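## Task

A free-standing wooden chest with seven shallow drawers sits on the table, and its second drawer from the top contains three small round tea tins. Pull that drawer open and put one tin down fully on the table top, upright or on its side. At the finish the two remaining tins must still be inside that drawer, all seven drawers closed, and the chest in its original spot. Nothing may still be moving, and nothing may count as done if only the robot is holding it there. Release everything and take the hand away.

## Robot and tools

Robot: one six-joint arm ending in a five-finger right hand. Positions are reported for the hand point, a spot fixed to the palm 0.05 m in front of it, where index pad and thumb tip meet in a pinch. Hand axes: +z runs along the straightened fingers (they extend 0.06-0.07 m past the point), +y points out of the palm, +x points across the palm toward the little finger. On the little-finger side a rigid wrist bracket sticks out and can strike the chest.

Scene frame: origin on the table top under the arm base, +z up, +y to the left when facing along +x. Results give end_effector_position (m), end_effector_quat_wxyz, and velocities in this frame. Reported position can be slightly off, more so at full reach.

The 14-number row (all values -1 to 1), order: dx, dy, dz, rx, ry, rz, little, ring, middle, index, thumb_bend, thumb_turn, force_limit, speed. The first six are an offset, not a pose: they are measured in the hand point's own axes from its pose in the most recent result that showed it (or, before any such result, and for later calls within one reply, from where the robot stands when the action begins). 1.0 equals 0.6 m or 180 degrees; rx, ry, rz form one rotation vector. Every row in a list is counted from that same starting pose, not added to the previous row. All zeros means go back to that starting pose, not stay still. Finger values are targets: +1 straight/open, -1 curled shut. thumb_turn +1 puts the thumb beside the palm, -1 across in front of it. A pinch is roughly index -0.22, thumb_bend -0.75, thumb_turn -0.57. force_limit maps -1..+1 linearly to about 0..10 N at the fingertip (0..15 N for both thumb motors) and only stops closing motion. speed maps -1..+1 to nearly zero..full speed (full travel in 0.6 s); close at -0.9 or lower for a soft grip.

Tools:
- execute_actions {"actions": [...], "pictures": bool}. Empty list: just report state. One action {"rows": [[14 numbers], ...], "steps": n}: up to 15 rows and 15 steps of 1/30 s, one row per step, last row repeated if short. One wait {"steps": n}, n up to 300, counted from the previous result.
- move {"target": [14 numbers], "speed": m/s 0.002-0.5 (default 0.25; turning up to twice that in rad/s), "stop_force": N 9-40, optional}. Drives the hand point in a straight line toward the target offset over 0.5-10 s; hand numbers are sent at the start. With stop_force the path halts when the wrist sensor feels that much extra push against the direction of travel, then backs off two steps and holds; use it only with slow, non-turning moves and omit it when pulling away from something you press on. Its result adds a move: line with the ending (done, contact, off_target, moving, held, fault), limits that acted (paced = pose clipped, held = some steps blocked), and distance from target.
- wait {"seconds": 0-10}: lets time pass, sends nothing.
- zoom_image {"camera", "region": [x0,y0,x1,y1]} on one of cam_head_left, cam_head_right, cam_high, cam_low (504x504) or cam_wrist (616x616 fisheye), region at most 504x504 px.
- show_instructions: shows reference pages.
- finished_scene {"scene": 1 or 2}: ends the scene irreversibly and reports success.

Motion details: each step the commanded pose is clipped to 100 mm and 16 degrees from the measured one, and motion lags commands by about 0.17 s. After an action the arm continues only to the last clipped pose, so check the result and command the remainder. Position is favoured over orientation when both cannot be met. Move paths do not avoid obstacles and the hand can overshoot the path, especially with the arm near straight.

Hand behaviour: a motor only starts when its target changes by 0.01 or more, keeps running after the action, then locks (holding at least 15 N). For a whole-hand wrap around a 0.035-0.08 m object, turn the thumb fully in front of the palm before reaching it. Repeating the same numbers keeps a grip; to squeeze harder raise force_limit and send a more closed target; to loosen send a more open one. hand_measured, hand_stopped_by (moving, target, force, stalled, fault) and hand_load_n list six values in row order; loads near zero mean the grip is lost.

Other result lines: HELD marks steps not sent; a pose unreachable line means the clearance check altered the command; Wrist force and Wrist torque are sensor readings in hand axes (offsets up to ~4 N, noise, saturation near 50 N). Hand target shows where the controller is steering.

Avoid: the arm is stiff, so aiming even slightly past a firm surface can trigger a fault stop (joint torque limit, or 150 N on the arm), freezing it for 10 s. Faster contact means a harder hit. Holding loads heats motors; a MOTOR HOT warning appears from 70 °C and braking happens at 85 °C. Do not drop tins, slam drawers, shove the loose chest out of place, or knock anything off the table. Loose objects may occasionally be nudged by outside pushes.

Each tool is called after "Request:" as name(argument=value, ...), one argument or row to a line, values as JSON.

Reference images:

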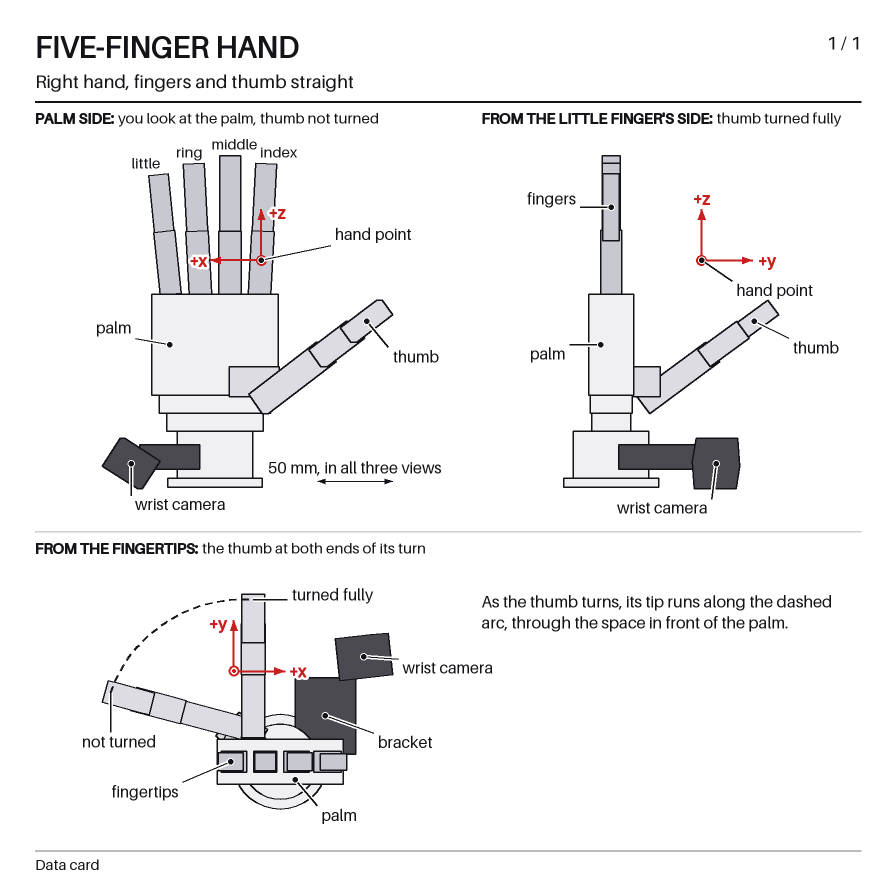

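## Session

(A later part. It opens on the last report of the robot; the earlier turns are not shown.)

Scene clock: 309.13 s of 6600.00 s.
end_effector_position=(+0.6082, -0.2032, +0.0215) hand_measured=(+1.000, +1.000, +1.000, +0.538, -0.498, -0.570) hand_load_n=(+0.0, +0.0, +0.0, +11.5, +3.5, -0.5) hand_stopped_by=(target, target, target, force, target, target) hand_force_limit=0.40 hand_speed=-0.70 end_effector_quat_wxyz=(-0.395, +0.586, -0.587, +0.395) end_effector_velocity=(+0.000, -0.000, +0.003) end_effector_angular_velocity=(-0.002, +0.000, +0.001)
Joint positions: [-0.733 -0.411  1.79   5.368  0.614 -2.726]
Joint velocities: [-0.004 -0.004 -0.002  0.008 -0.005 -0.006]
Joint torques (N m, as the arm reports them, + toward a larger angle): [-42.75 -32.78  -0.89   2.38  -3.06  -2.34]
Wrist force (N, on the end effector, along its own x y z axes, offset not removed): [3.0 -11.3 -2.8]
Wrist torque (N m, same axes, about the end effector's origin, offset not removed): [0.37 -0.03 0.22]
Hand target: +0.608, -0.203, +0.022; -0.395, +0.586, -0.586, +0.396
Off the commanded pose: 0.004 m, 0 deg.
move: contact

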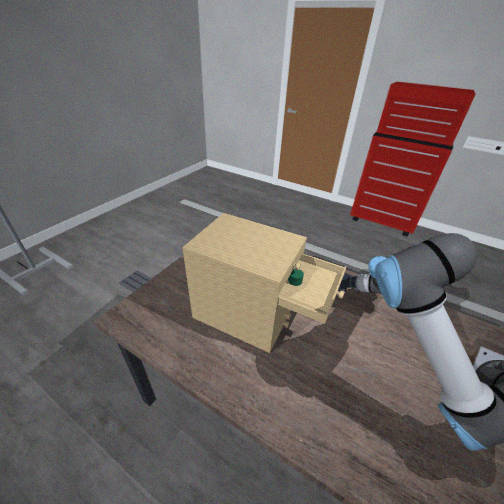

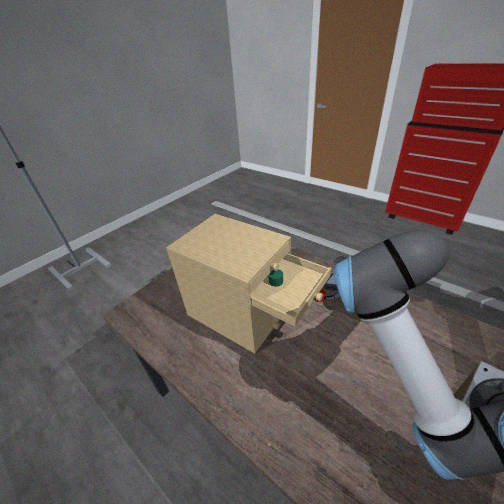

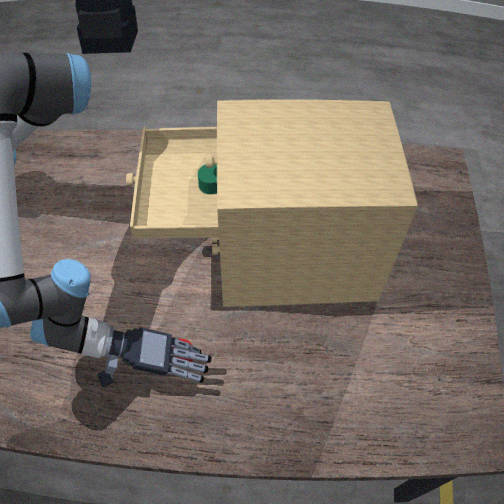

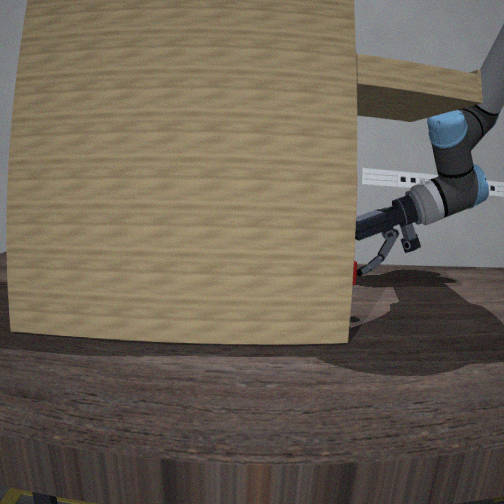

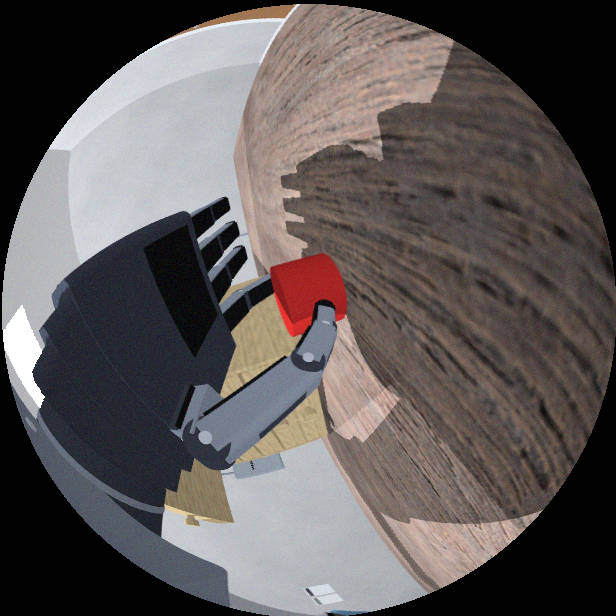

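Request:
move(
  target=[0,0,0,0,0,0,1,1,1,1,-0.5,-0.57,0.4,0],
)

Request:
move(
  target=[0,-0.08,-0.068,0,0,0,1,1,1,1,-0.5,-0.57,0.4,0],
  speed=0.08,
)

Request:
move(
  target=[-0.388,-0.128,-0.353,0.122,0,0,1,1,1,1,-1,-0.57,0.4,0],
  speed=0.2,
)

Scene clock: 323.73 s of 6600.00 s.
end_effector_position=(+0.6083, -0.2033, +0.0217) hand_measured=(+1.000, +1.000, +1.000, +1.000, -0.500, -0.570) hand_load_n=(+0.0, +0.0, +0.0, +0.0, +0.0, +0.0) hand_stopped_by=(target, target, target, target, target, target) hand_force_limit=0.40 hand_speed=0.00 end_effector_quat_wxyz=(-0.395, +0.586, -0.587, +0.396) end_effector_velocity=(+0.000, -0.001, -0.001) end_effector_angular_velocity=(+0.000, -0.000, -0.000)
Joint positions: [-0.733 -0.411  1.789  5.368  0.614 -2.726]
Joint velocities: [ 0.     0.002 -0.001 -0.001  0.     0.001]
Joint torques (N m, as the arm reports them, + toward a larger angle): [-17.28 -25.1   -2.83  -2.73   2.51   1.98]
Wrist force (N, on the end effector, along its own x y z axes, offset not removed): [-0.6 -0.1 2.0]
Wrist torque (N m, same axes, about the end effector's origin, offset not removed): [-0.10 0.02 -0.04]
Hand target: +0.608, -0.203, +0.022; -0.395, +0.586, -0.587, +0.395
Off the commanded pose: 0.000 m, 0 deg.
After step 90, 10.90 s passed at rest.
move: done

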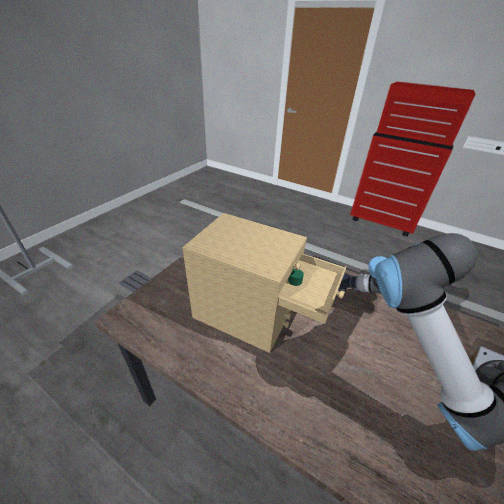

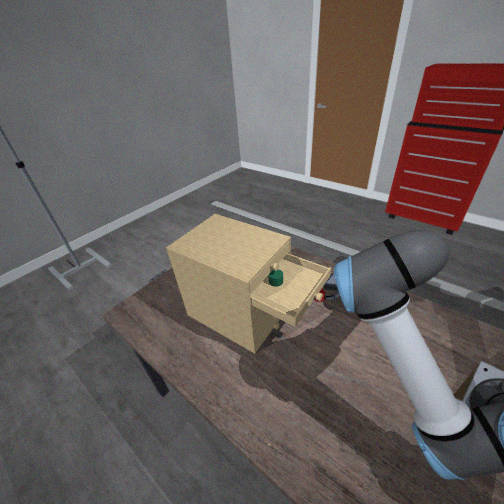

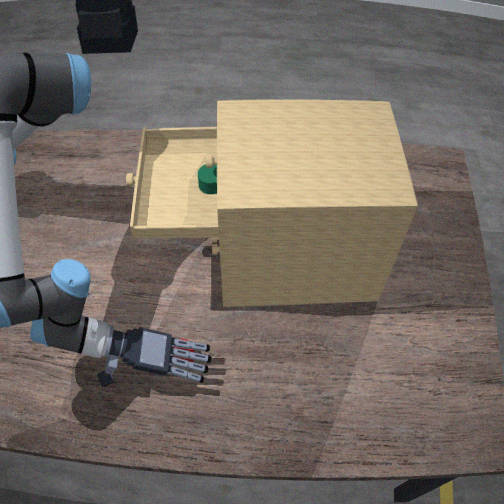

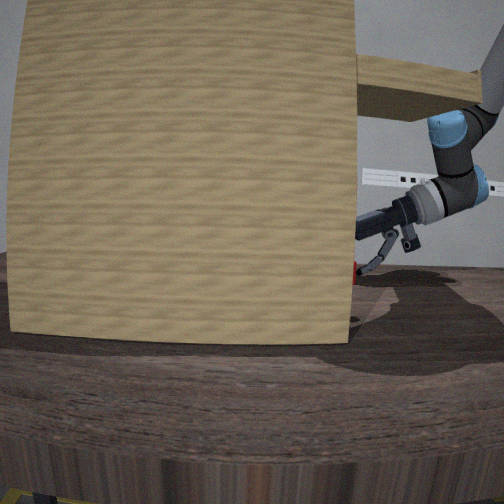

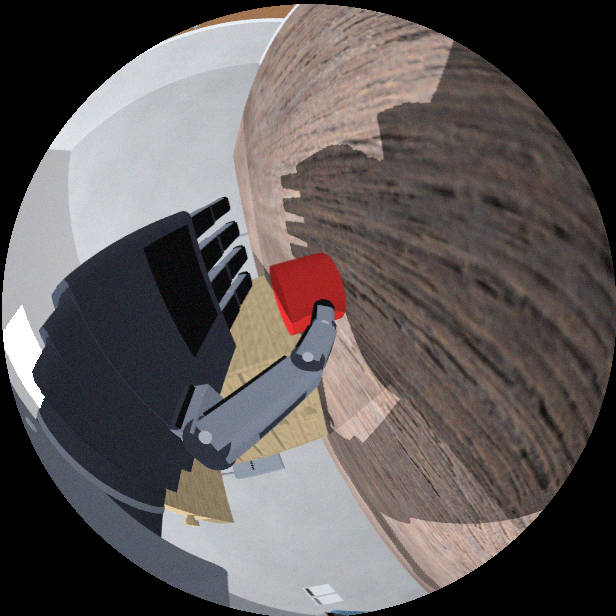

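Scene clock: 324.97 s of 6600.00 s.
end_effector_position=(+0.5886, -0.2031, +0.0813) hand_measured=(+1.000, +1.000, +1.000, +1.000, -0.500, -0.570) hand_load_n=(+0.0, +0.0, +0.0, +0.0, +0.0, +0.0) hand_stopped_by=(target, target, target, target, target, target) hand_force_limit=0.40 hand_speed=0.00 end_effector_quat_wxyz=(-0.395, +0.586, -0.587, +0.395) end_effector_velocity=(-0.001, +0.000, +0.002) end_effector_angular_velocity=(-0.000, +0.001, +0.000)
Joint positions: [-0.837 -0.498  1.814  5.509  0.523 -2.818]
Joint velocities: [-0.003 -0.003  0.     0.008 -0.004 -0.006]
Joint torques (N m, as the arm reports them, + toward a larger angle): [-45.55 -36.06  -7.27   0.4   -1.53  -2.03]
Wrist force (N, on the end effector, along its own x y z axes, offset not removed): [2.8 1.7 -0.7]
Wrist torque (N m, same axes, about the end effector's origin, offset not removed): [0.22 -0.27 0.11]
Hand target: +0.589, -0.203, +0.082; -0.395, +0.586, -0.587, +0.395
Off the commanded pose: 0.000 m, 0 deg.
move: done

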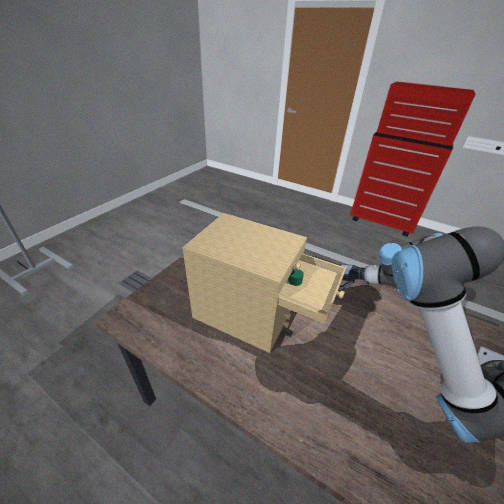

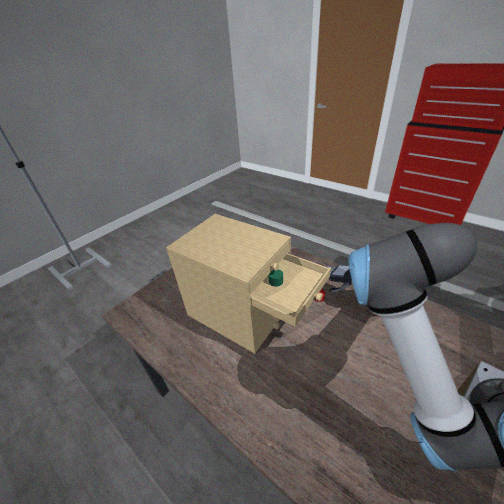

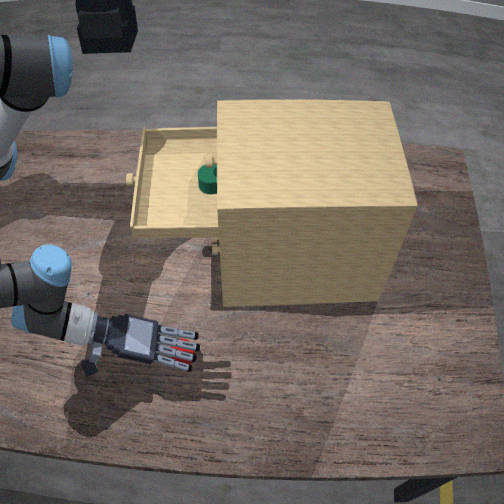

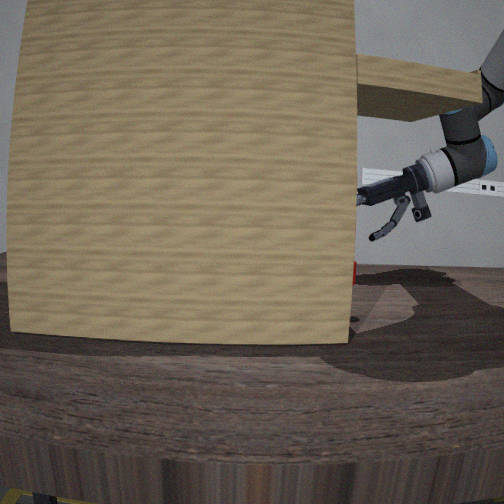

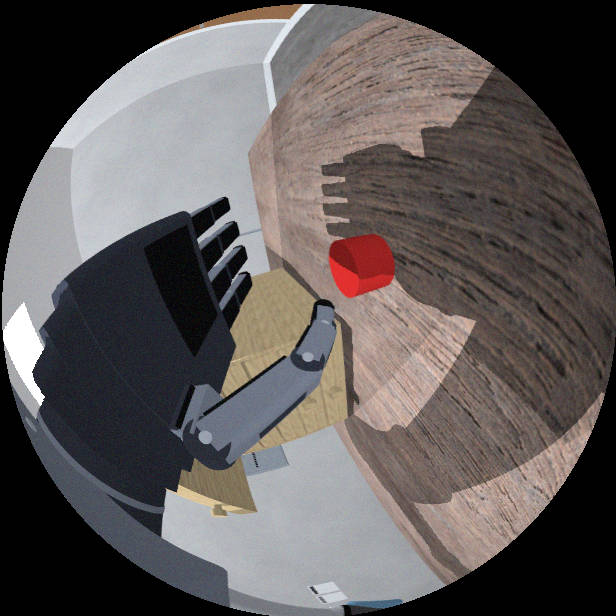

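Scene clock: 327.33 s of 6600.00 s.
end_effector_position=(+0.4216, +0.0301, +0.2312) hand_measured=(+1.000, +1.000, +1.000, +1.000, -1.000, -0.570) hand_load_n=(+0.0, +0.0, +0.0, +0.0, +0.0, +0.0) hand_stopped_by=(target, target, target, target, target, target) hand_force_limit=0.40 hand_speed=0.00 end_effector_quat_wxyz=(+0.500, -0.500, +0.500, -0.500) end_effector_velocity=(-0.002, +0.001, +0.002) end_effector_angular_velocity=(-0.001, -0.000, +0.000)
Joint positions: [-1.269 -1.455  2.791  4.904  0.299 -2.331]
Joint velocities: [-0.014 -0.018  0.004  0.011 -0.013  0.002]
Joint torques (N m, as the arm reports them, + toward a larger angle): [-28.06  -0.86  -4.68  -0.41  -0.83   2.27]
Wrist force (N, on the end effector, along its own x y z axes, offset not removed): [1.5 -0.2 -2.2]
Wrist torque (N m, same axes, about the end effector's origin, offset not removed): [0.19 -0.06 -0.07]
Hand target: +0.421, +0.030, +0.231; +0.500, -0.500, +0.500, -0.500
Off the commanded pose: 0.001 m, 0 deg.
move: done

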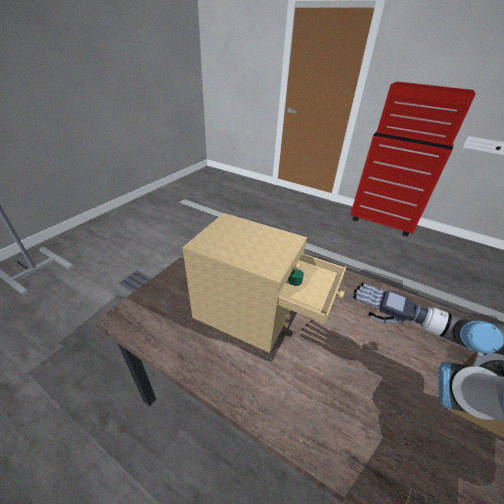

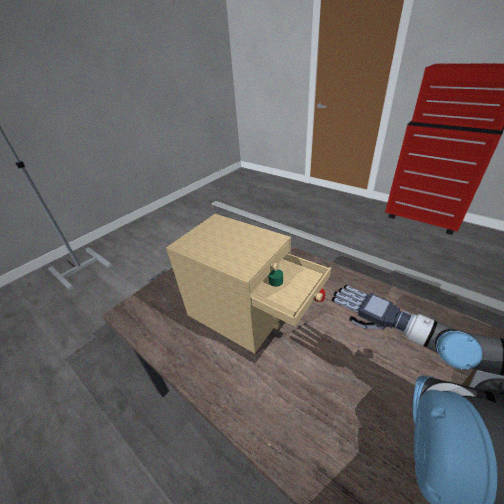

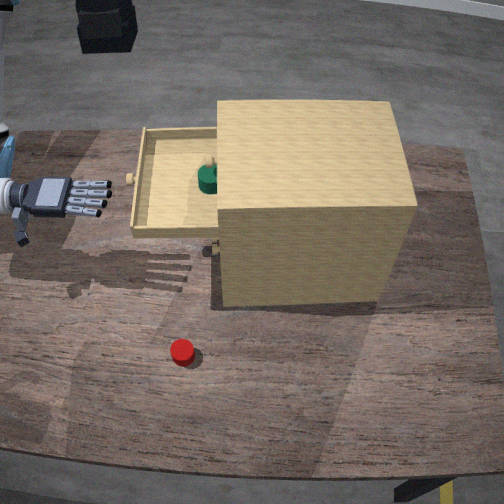

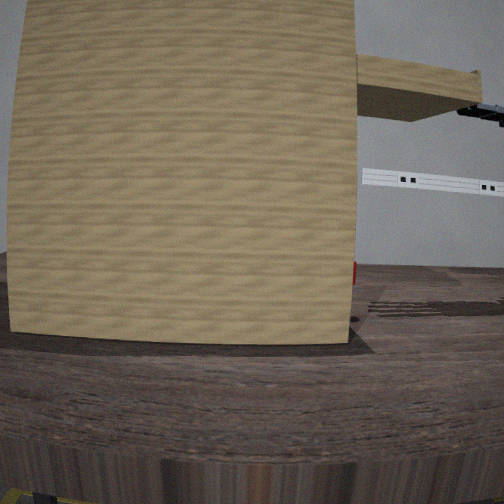

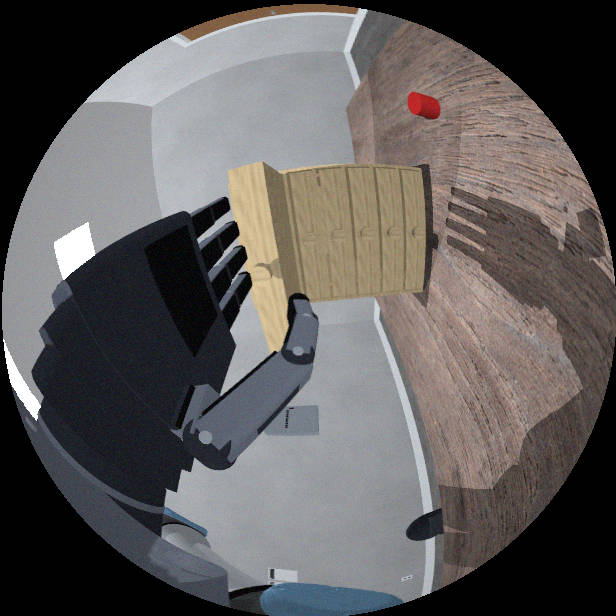

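Request:
move(
  target=[0.02,0.008,0.06,0,0,0,1,1,1,1,-1,-0.57,0.4,0],
  speed=0.08,
)

Request:
move(
  target=[0,0,0.25,0,0,0,1,1,1,1,-1,-0.57,0.4,0],
  speed=0.04,
  stop_force=12,
)

Request:
move(
  target=[0,0,0.06,0,0,0,1,1,1,1,-1,-0.57,0.4,0],
  speed=0.01,
  stop_force=9,
)

Scene clock: 338.30 s of 6600.00 s.
end_effector_position=(+0.4573, +0.0180, +0.2264) hand_measured=(+1.000, +1.000, +1.000, +1.000, -1.000, -0.570) hand_load_n=(+0.0, +0.0, +0.0, +0.0, +0.0, +0.0) hand_stopped_by=(target, target, target, target, target, target) hand_force_limit=0.40 hand_speed=0.00 end_effector_quat_wxyz=(+0.499, -0.500, +0.500, -0.500) end_effector_velocity=(+0.002, -0.001, -0.001) end_effector_angular_velocity=(-0.001, +0.000, +0.001)
Joint positions: [-1.082 -1.329  2.684  4.902  0.486 -2.349]
Joint velocities: [ 0.01   0.008 -0.006 -0.003  0.01  -0.001]
Joint torques (N m, as the arm reports them, + toward a larger angle): [ -2.23   8.31 -33.28  -3.87   3.16  -2.18]
Wrist force (N, on the end effector, along its own x y z axes, offset not removed): [-0.3 -3.3 -3.2]
Wrist torque (N m, same axes, about the end effector's origin, offset not removed): [-0.30 0.07 -0.23]
Hand target: +0.458, +0.018, +0.226; +0.499, -0.500, +0.500, -0.500
Off the commanded pose: 0.000 m, 0 deg.
After step 90, 6.97 s passed at rest.
move: done

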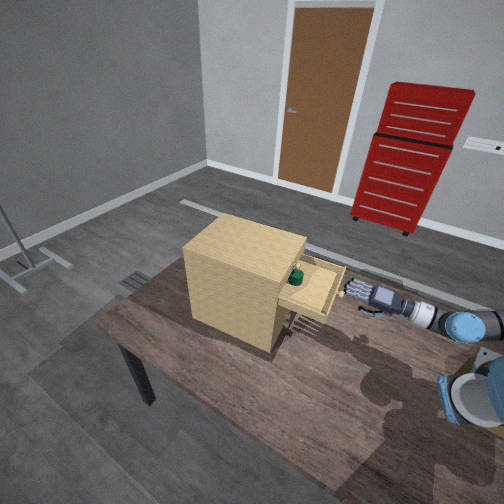

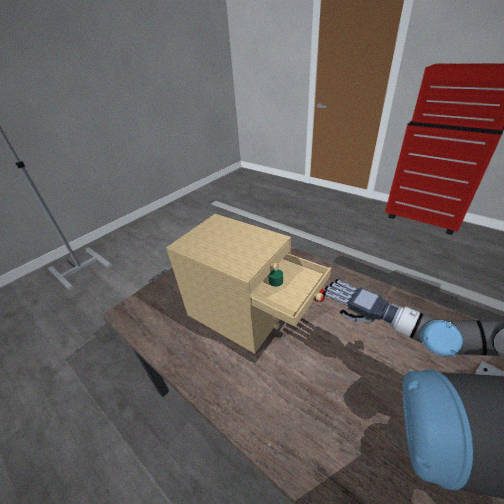

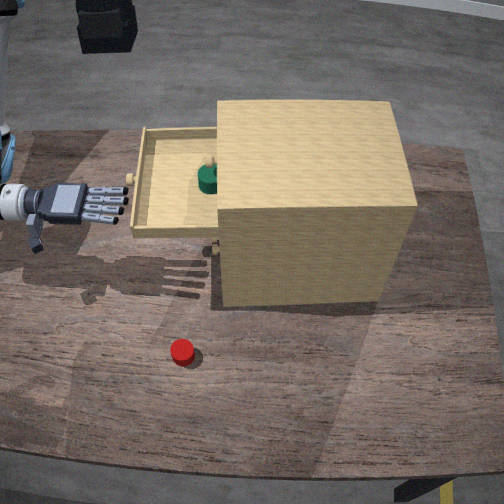

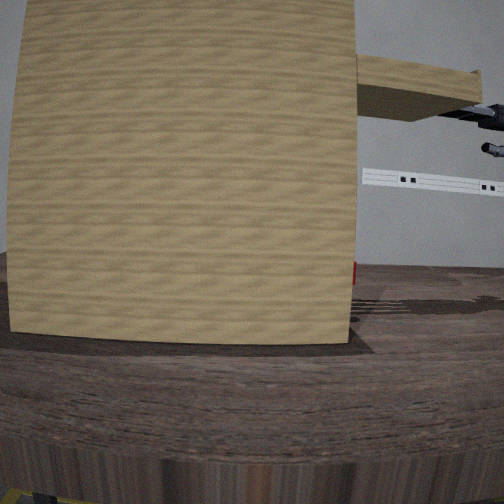

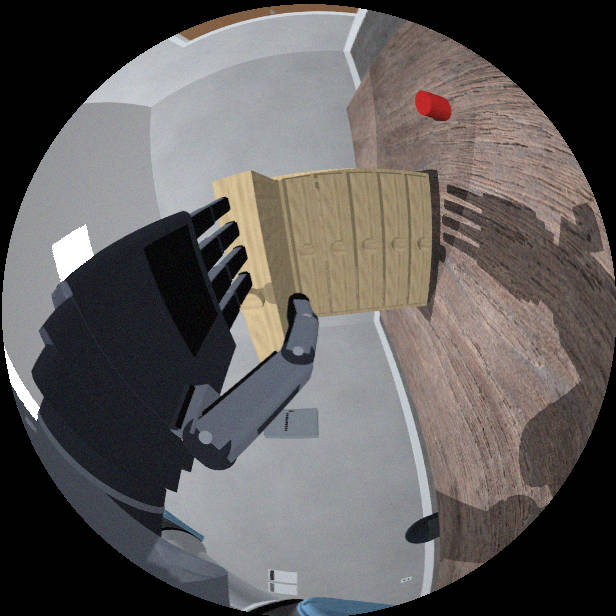

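Scene clock: 342.40 s of 6600.00 s.
end_effector_position=(+0.6070, +0.0175, +0.2262) hand_measured=(+1.000, +1.000, +1.000, +1.000, -1.000, -0.570) hand_load_n=(+0.0, +0.0, +0.0, +0.0, +0.0, +0.0) hand_stopped_by=(target, target, target, target, target, target) hand_force_limit=0.40 hand_speed=0.00 end_effector_quat_wxyz=(+0.499, -0.500, +0.501, -0.500) end_effector_velocity=(+0.002, -0.000, +0.001) end_effector_angular_velocity=(+0.001, -0.000, -0.001)
Joint positions: [-0.652 -1.14   2.271  5.138  0.917 -2.365]
Joint velocities: [ 0.003  0.003 -0.007  0.005  0.004  0.   ]
Joint torques (N m, as the arm reports them, + toward a larger angle): [ -9.94  -3.69 -31.19  -0.36   3.5   -2.21]
Wrist force (N, on the end effector, along its own x y z axes, offset not removed): [0.5 -1.6 -1.5]
Wrist torque (N m, same axes, about the end effector's origin, offset not removed): [-0.14 -0.12 -0.18]
Hand target: +0.607, +0.017, +0.226; +0.499, -0.500, +0.501, -0.500
Off the commanded pose: 0.001 m, 0 deg.
move: done

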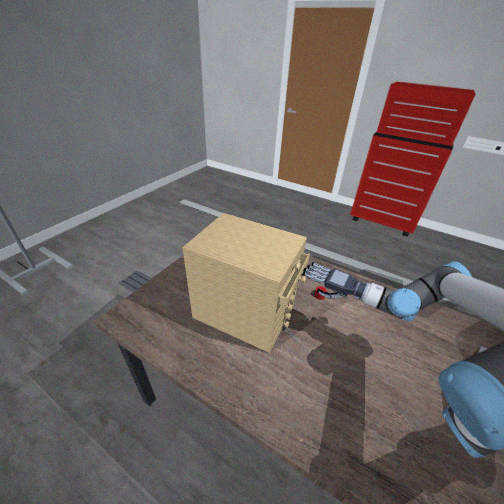

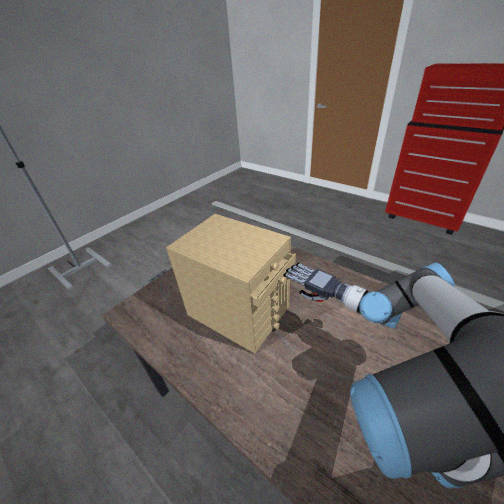

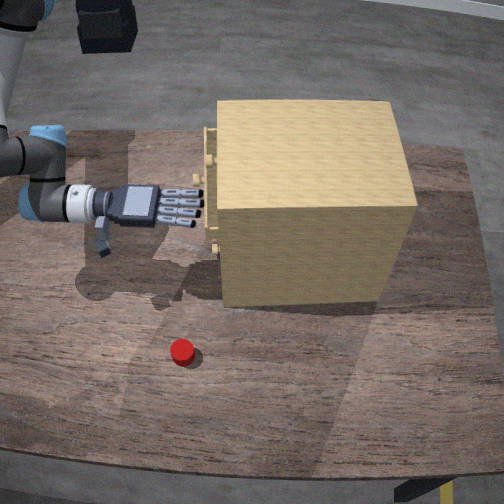

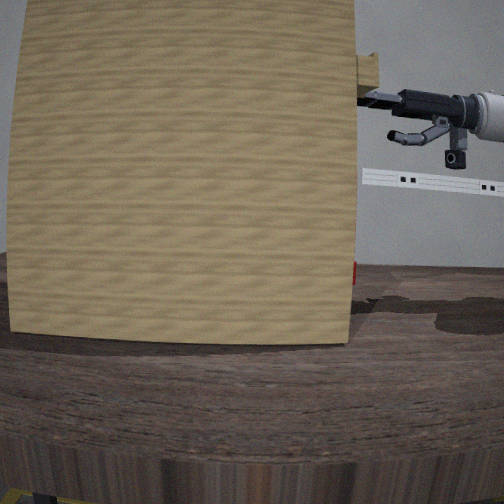

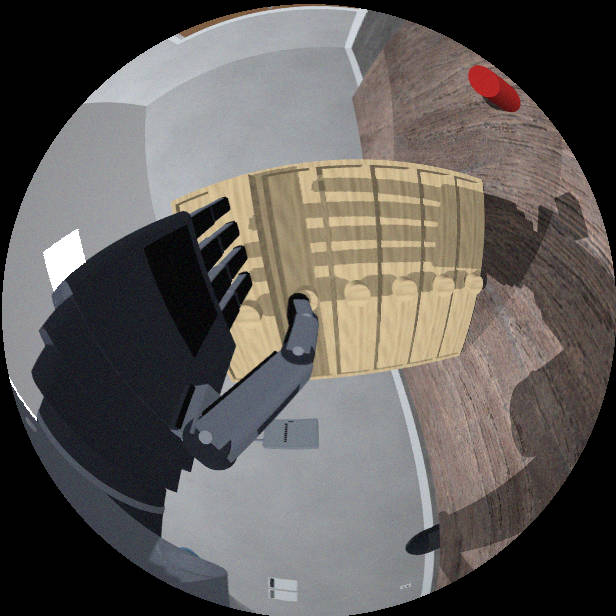

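Scene clock: 345.50 s of 6600.00 s.
end_effector_position=(+0.6341, +0.0175, +0.2259) hand_measured=(+1.000, +1.000, +1.000, +1.000, -1.000, -0.570) hand_load_n=(+0.0, +0.0, +0.5, +0.0, +0.0, +0.0) hand_stopped_by=(target, target, target, target, target, target) hand_force_limit=0.40 hand_speed=0.00 end_effector_quat_wxyz=(+0.499, -0.501, +0.501, -0.500) end_effector_velocity=(-0.003, +0.001, -0.000) end_effector_angular_velocity=(-0.000, +0.001, +0.001)
Joint positions: [-0.607 -1.104  2.195  5.178  0.961 -2.366]
Joint velocities: [-0.004 -0.005  0.009 -0.005 -0.005  0.   ]
Joint torques (N m, as the arm reports them, + toward a larger angle): [-38.51 -18.74  -8.66  -3.87  -1.32  -1.77]
Wrist force (N, on the end effector, along its own x y z axes, offset not removed): [3.8 -4.9 -21.6]
Wrist torque (N m, same axes, about the end effector's origin, offset not removed): [1.61 -0.50 0.22]
Hand target: +0.634, +0.017, +0.226; +0.499, -0.500, +0.501, -0.500
Off the commanded pose: 0.009 m, 0 deg.
move: contact

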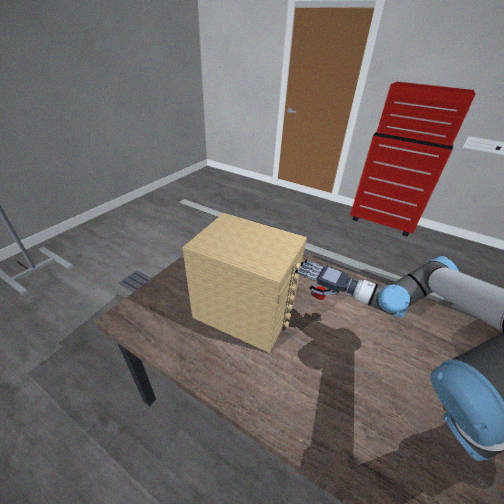

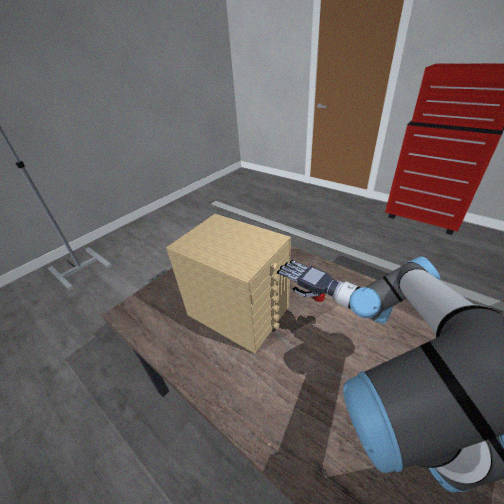

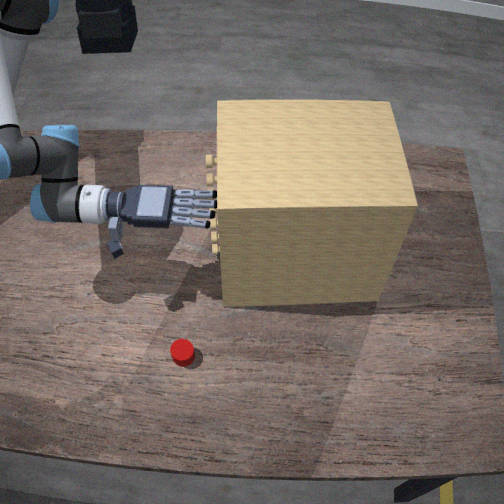

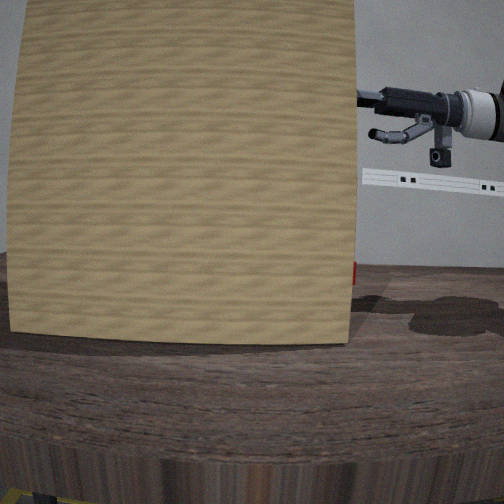

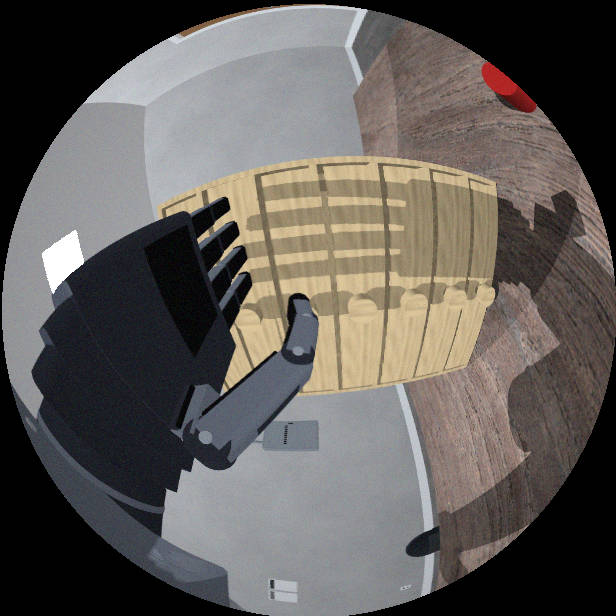

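Request:
move(
  target=[0,0,-0.2,0,0,0,1,1,1,1,-1,-0.57,0.4,0],
  speed=0.15,
)

Request:
finished_scene(
  scene=1,
)

Scene clock: 351.33 s of 6600.00 s.
end_effector_position=(+0.5144, +0.0178, +0.2260) hand_measured=(+1.000, +1.000, +1.000, +1.000, -1.000, -0.570) hand_load_n=(+0.0, +0.0, +0.0, +0.0, +0.0, +0.0) hand_stopped_by=(target, target, target, target, target, target) hand_force_limit=0.40 hand_speed=0.00 end_effector_quat_wxyz=(+0.499, -0.500, +0.501, -0.500) end_effector_velocity=(-0.003, +0.000, +0.000) end_effector_angular_velocity=(+0.001, +0.000, +0.001)
Joint positions: [-0.866 -1.258  2.526  4.998  0.702 -2.359]
Joint velocities: [-0.009 -0.003  0.007 -0.004 -0.01   0.002]
Joint torques (N m, as the arm reports them, + toward a larger angle): [-32.64  -9.4   -4.39  -3.94  -0.89   2.15]
Wrist force (N, on the end effector, along its own x y z axes, offset not removed): [0.9 -2.3 -4.2]
Wrist torque (N m, same axes, about the end effector's origin, offset not removed): [-0.06 0.11 0.00]
Hand target: +0.514, +0.018, +0.226; +0.499, -0.500, +0.501, -0.500
Off the commanded pose: 0.000 m, 0 deg.
After step 90, 1.47 s passed at rest.
move: done

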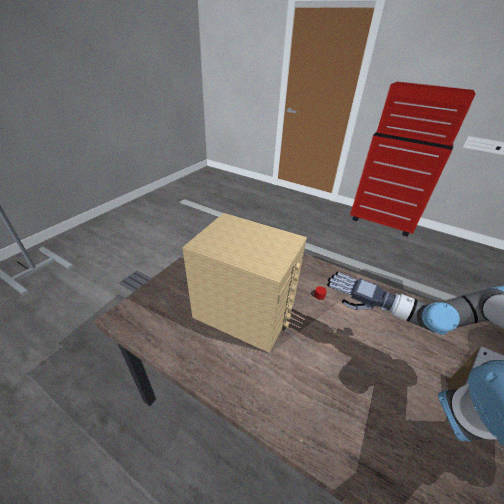

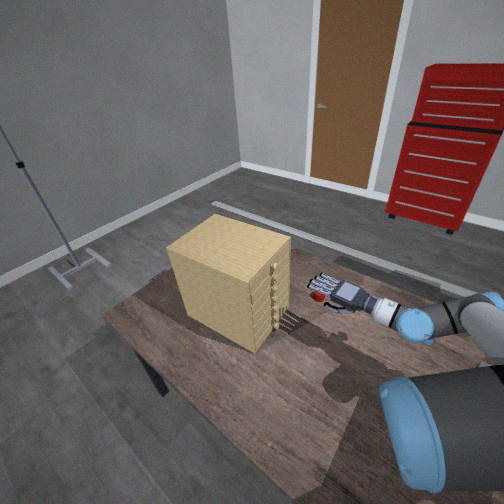

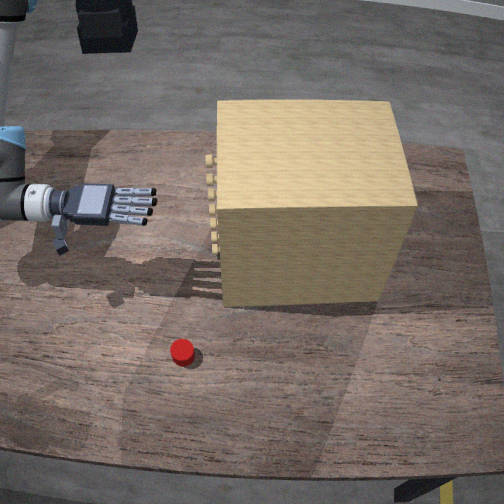

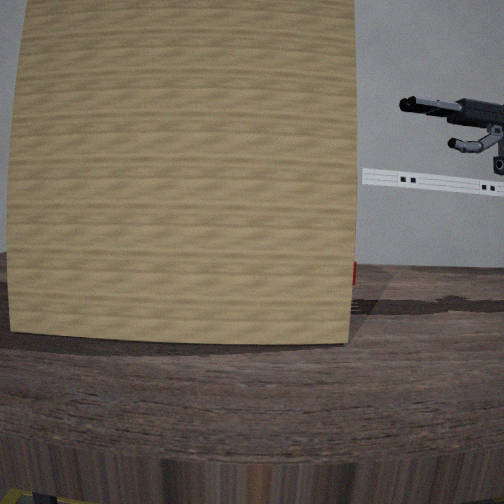

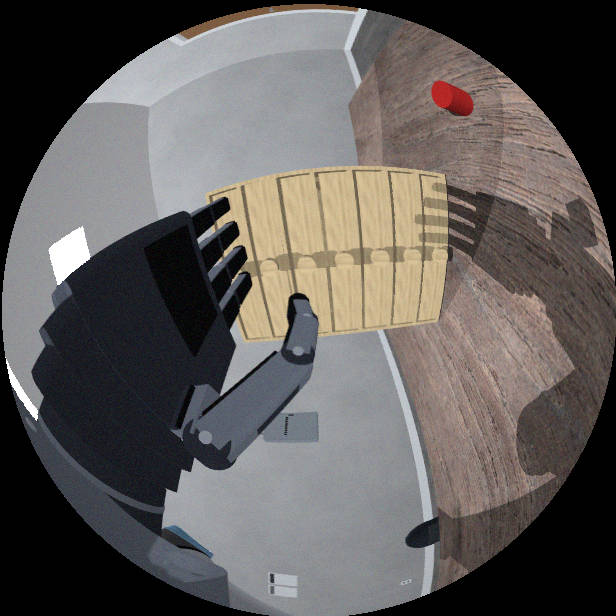

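The scene is finished: the task was done.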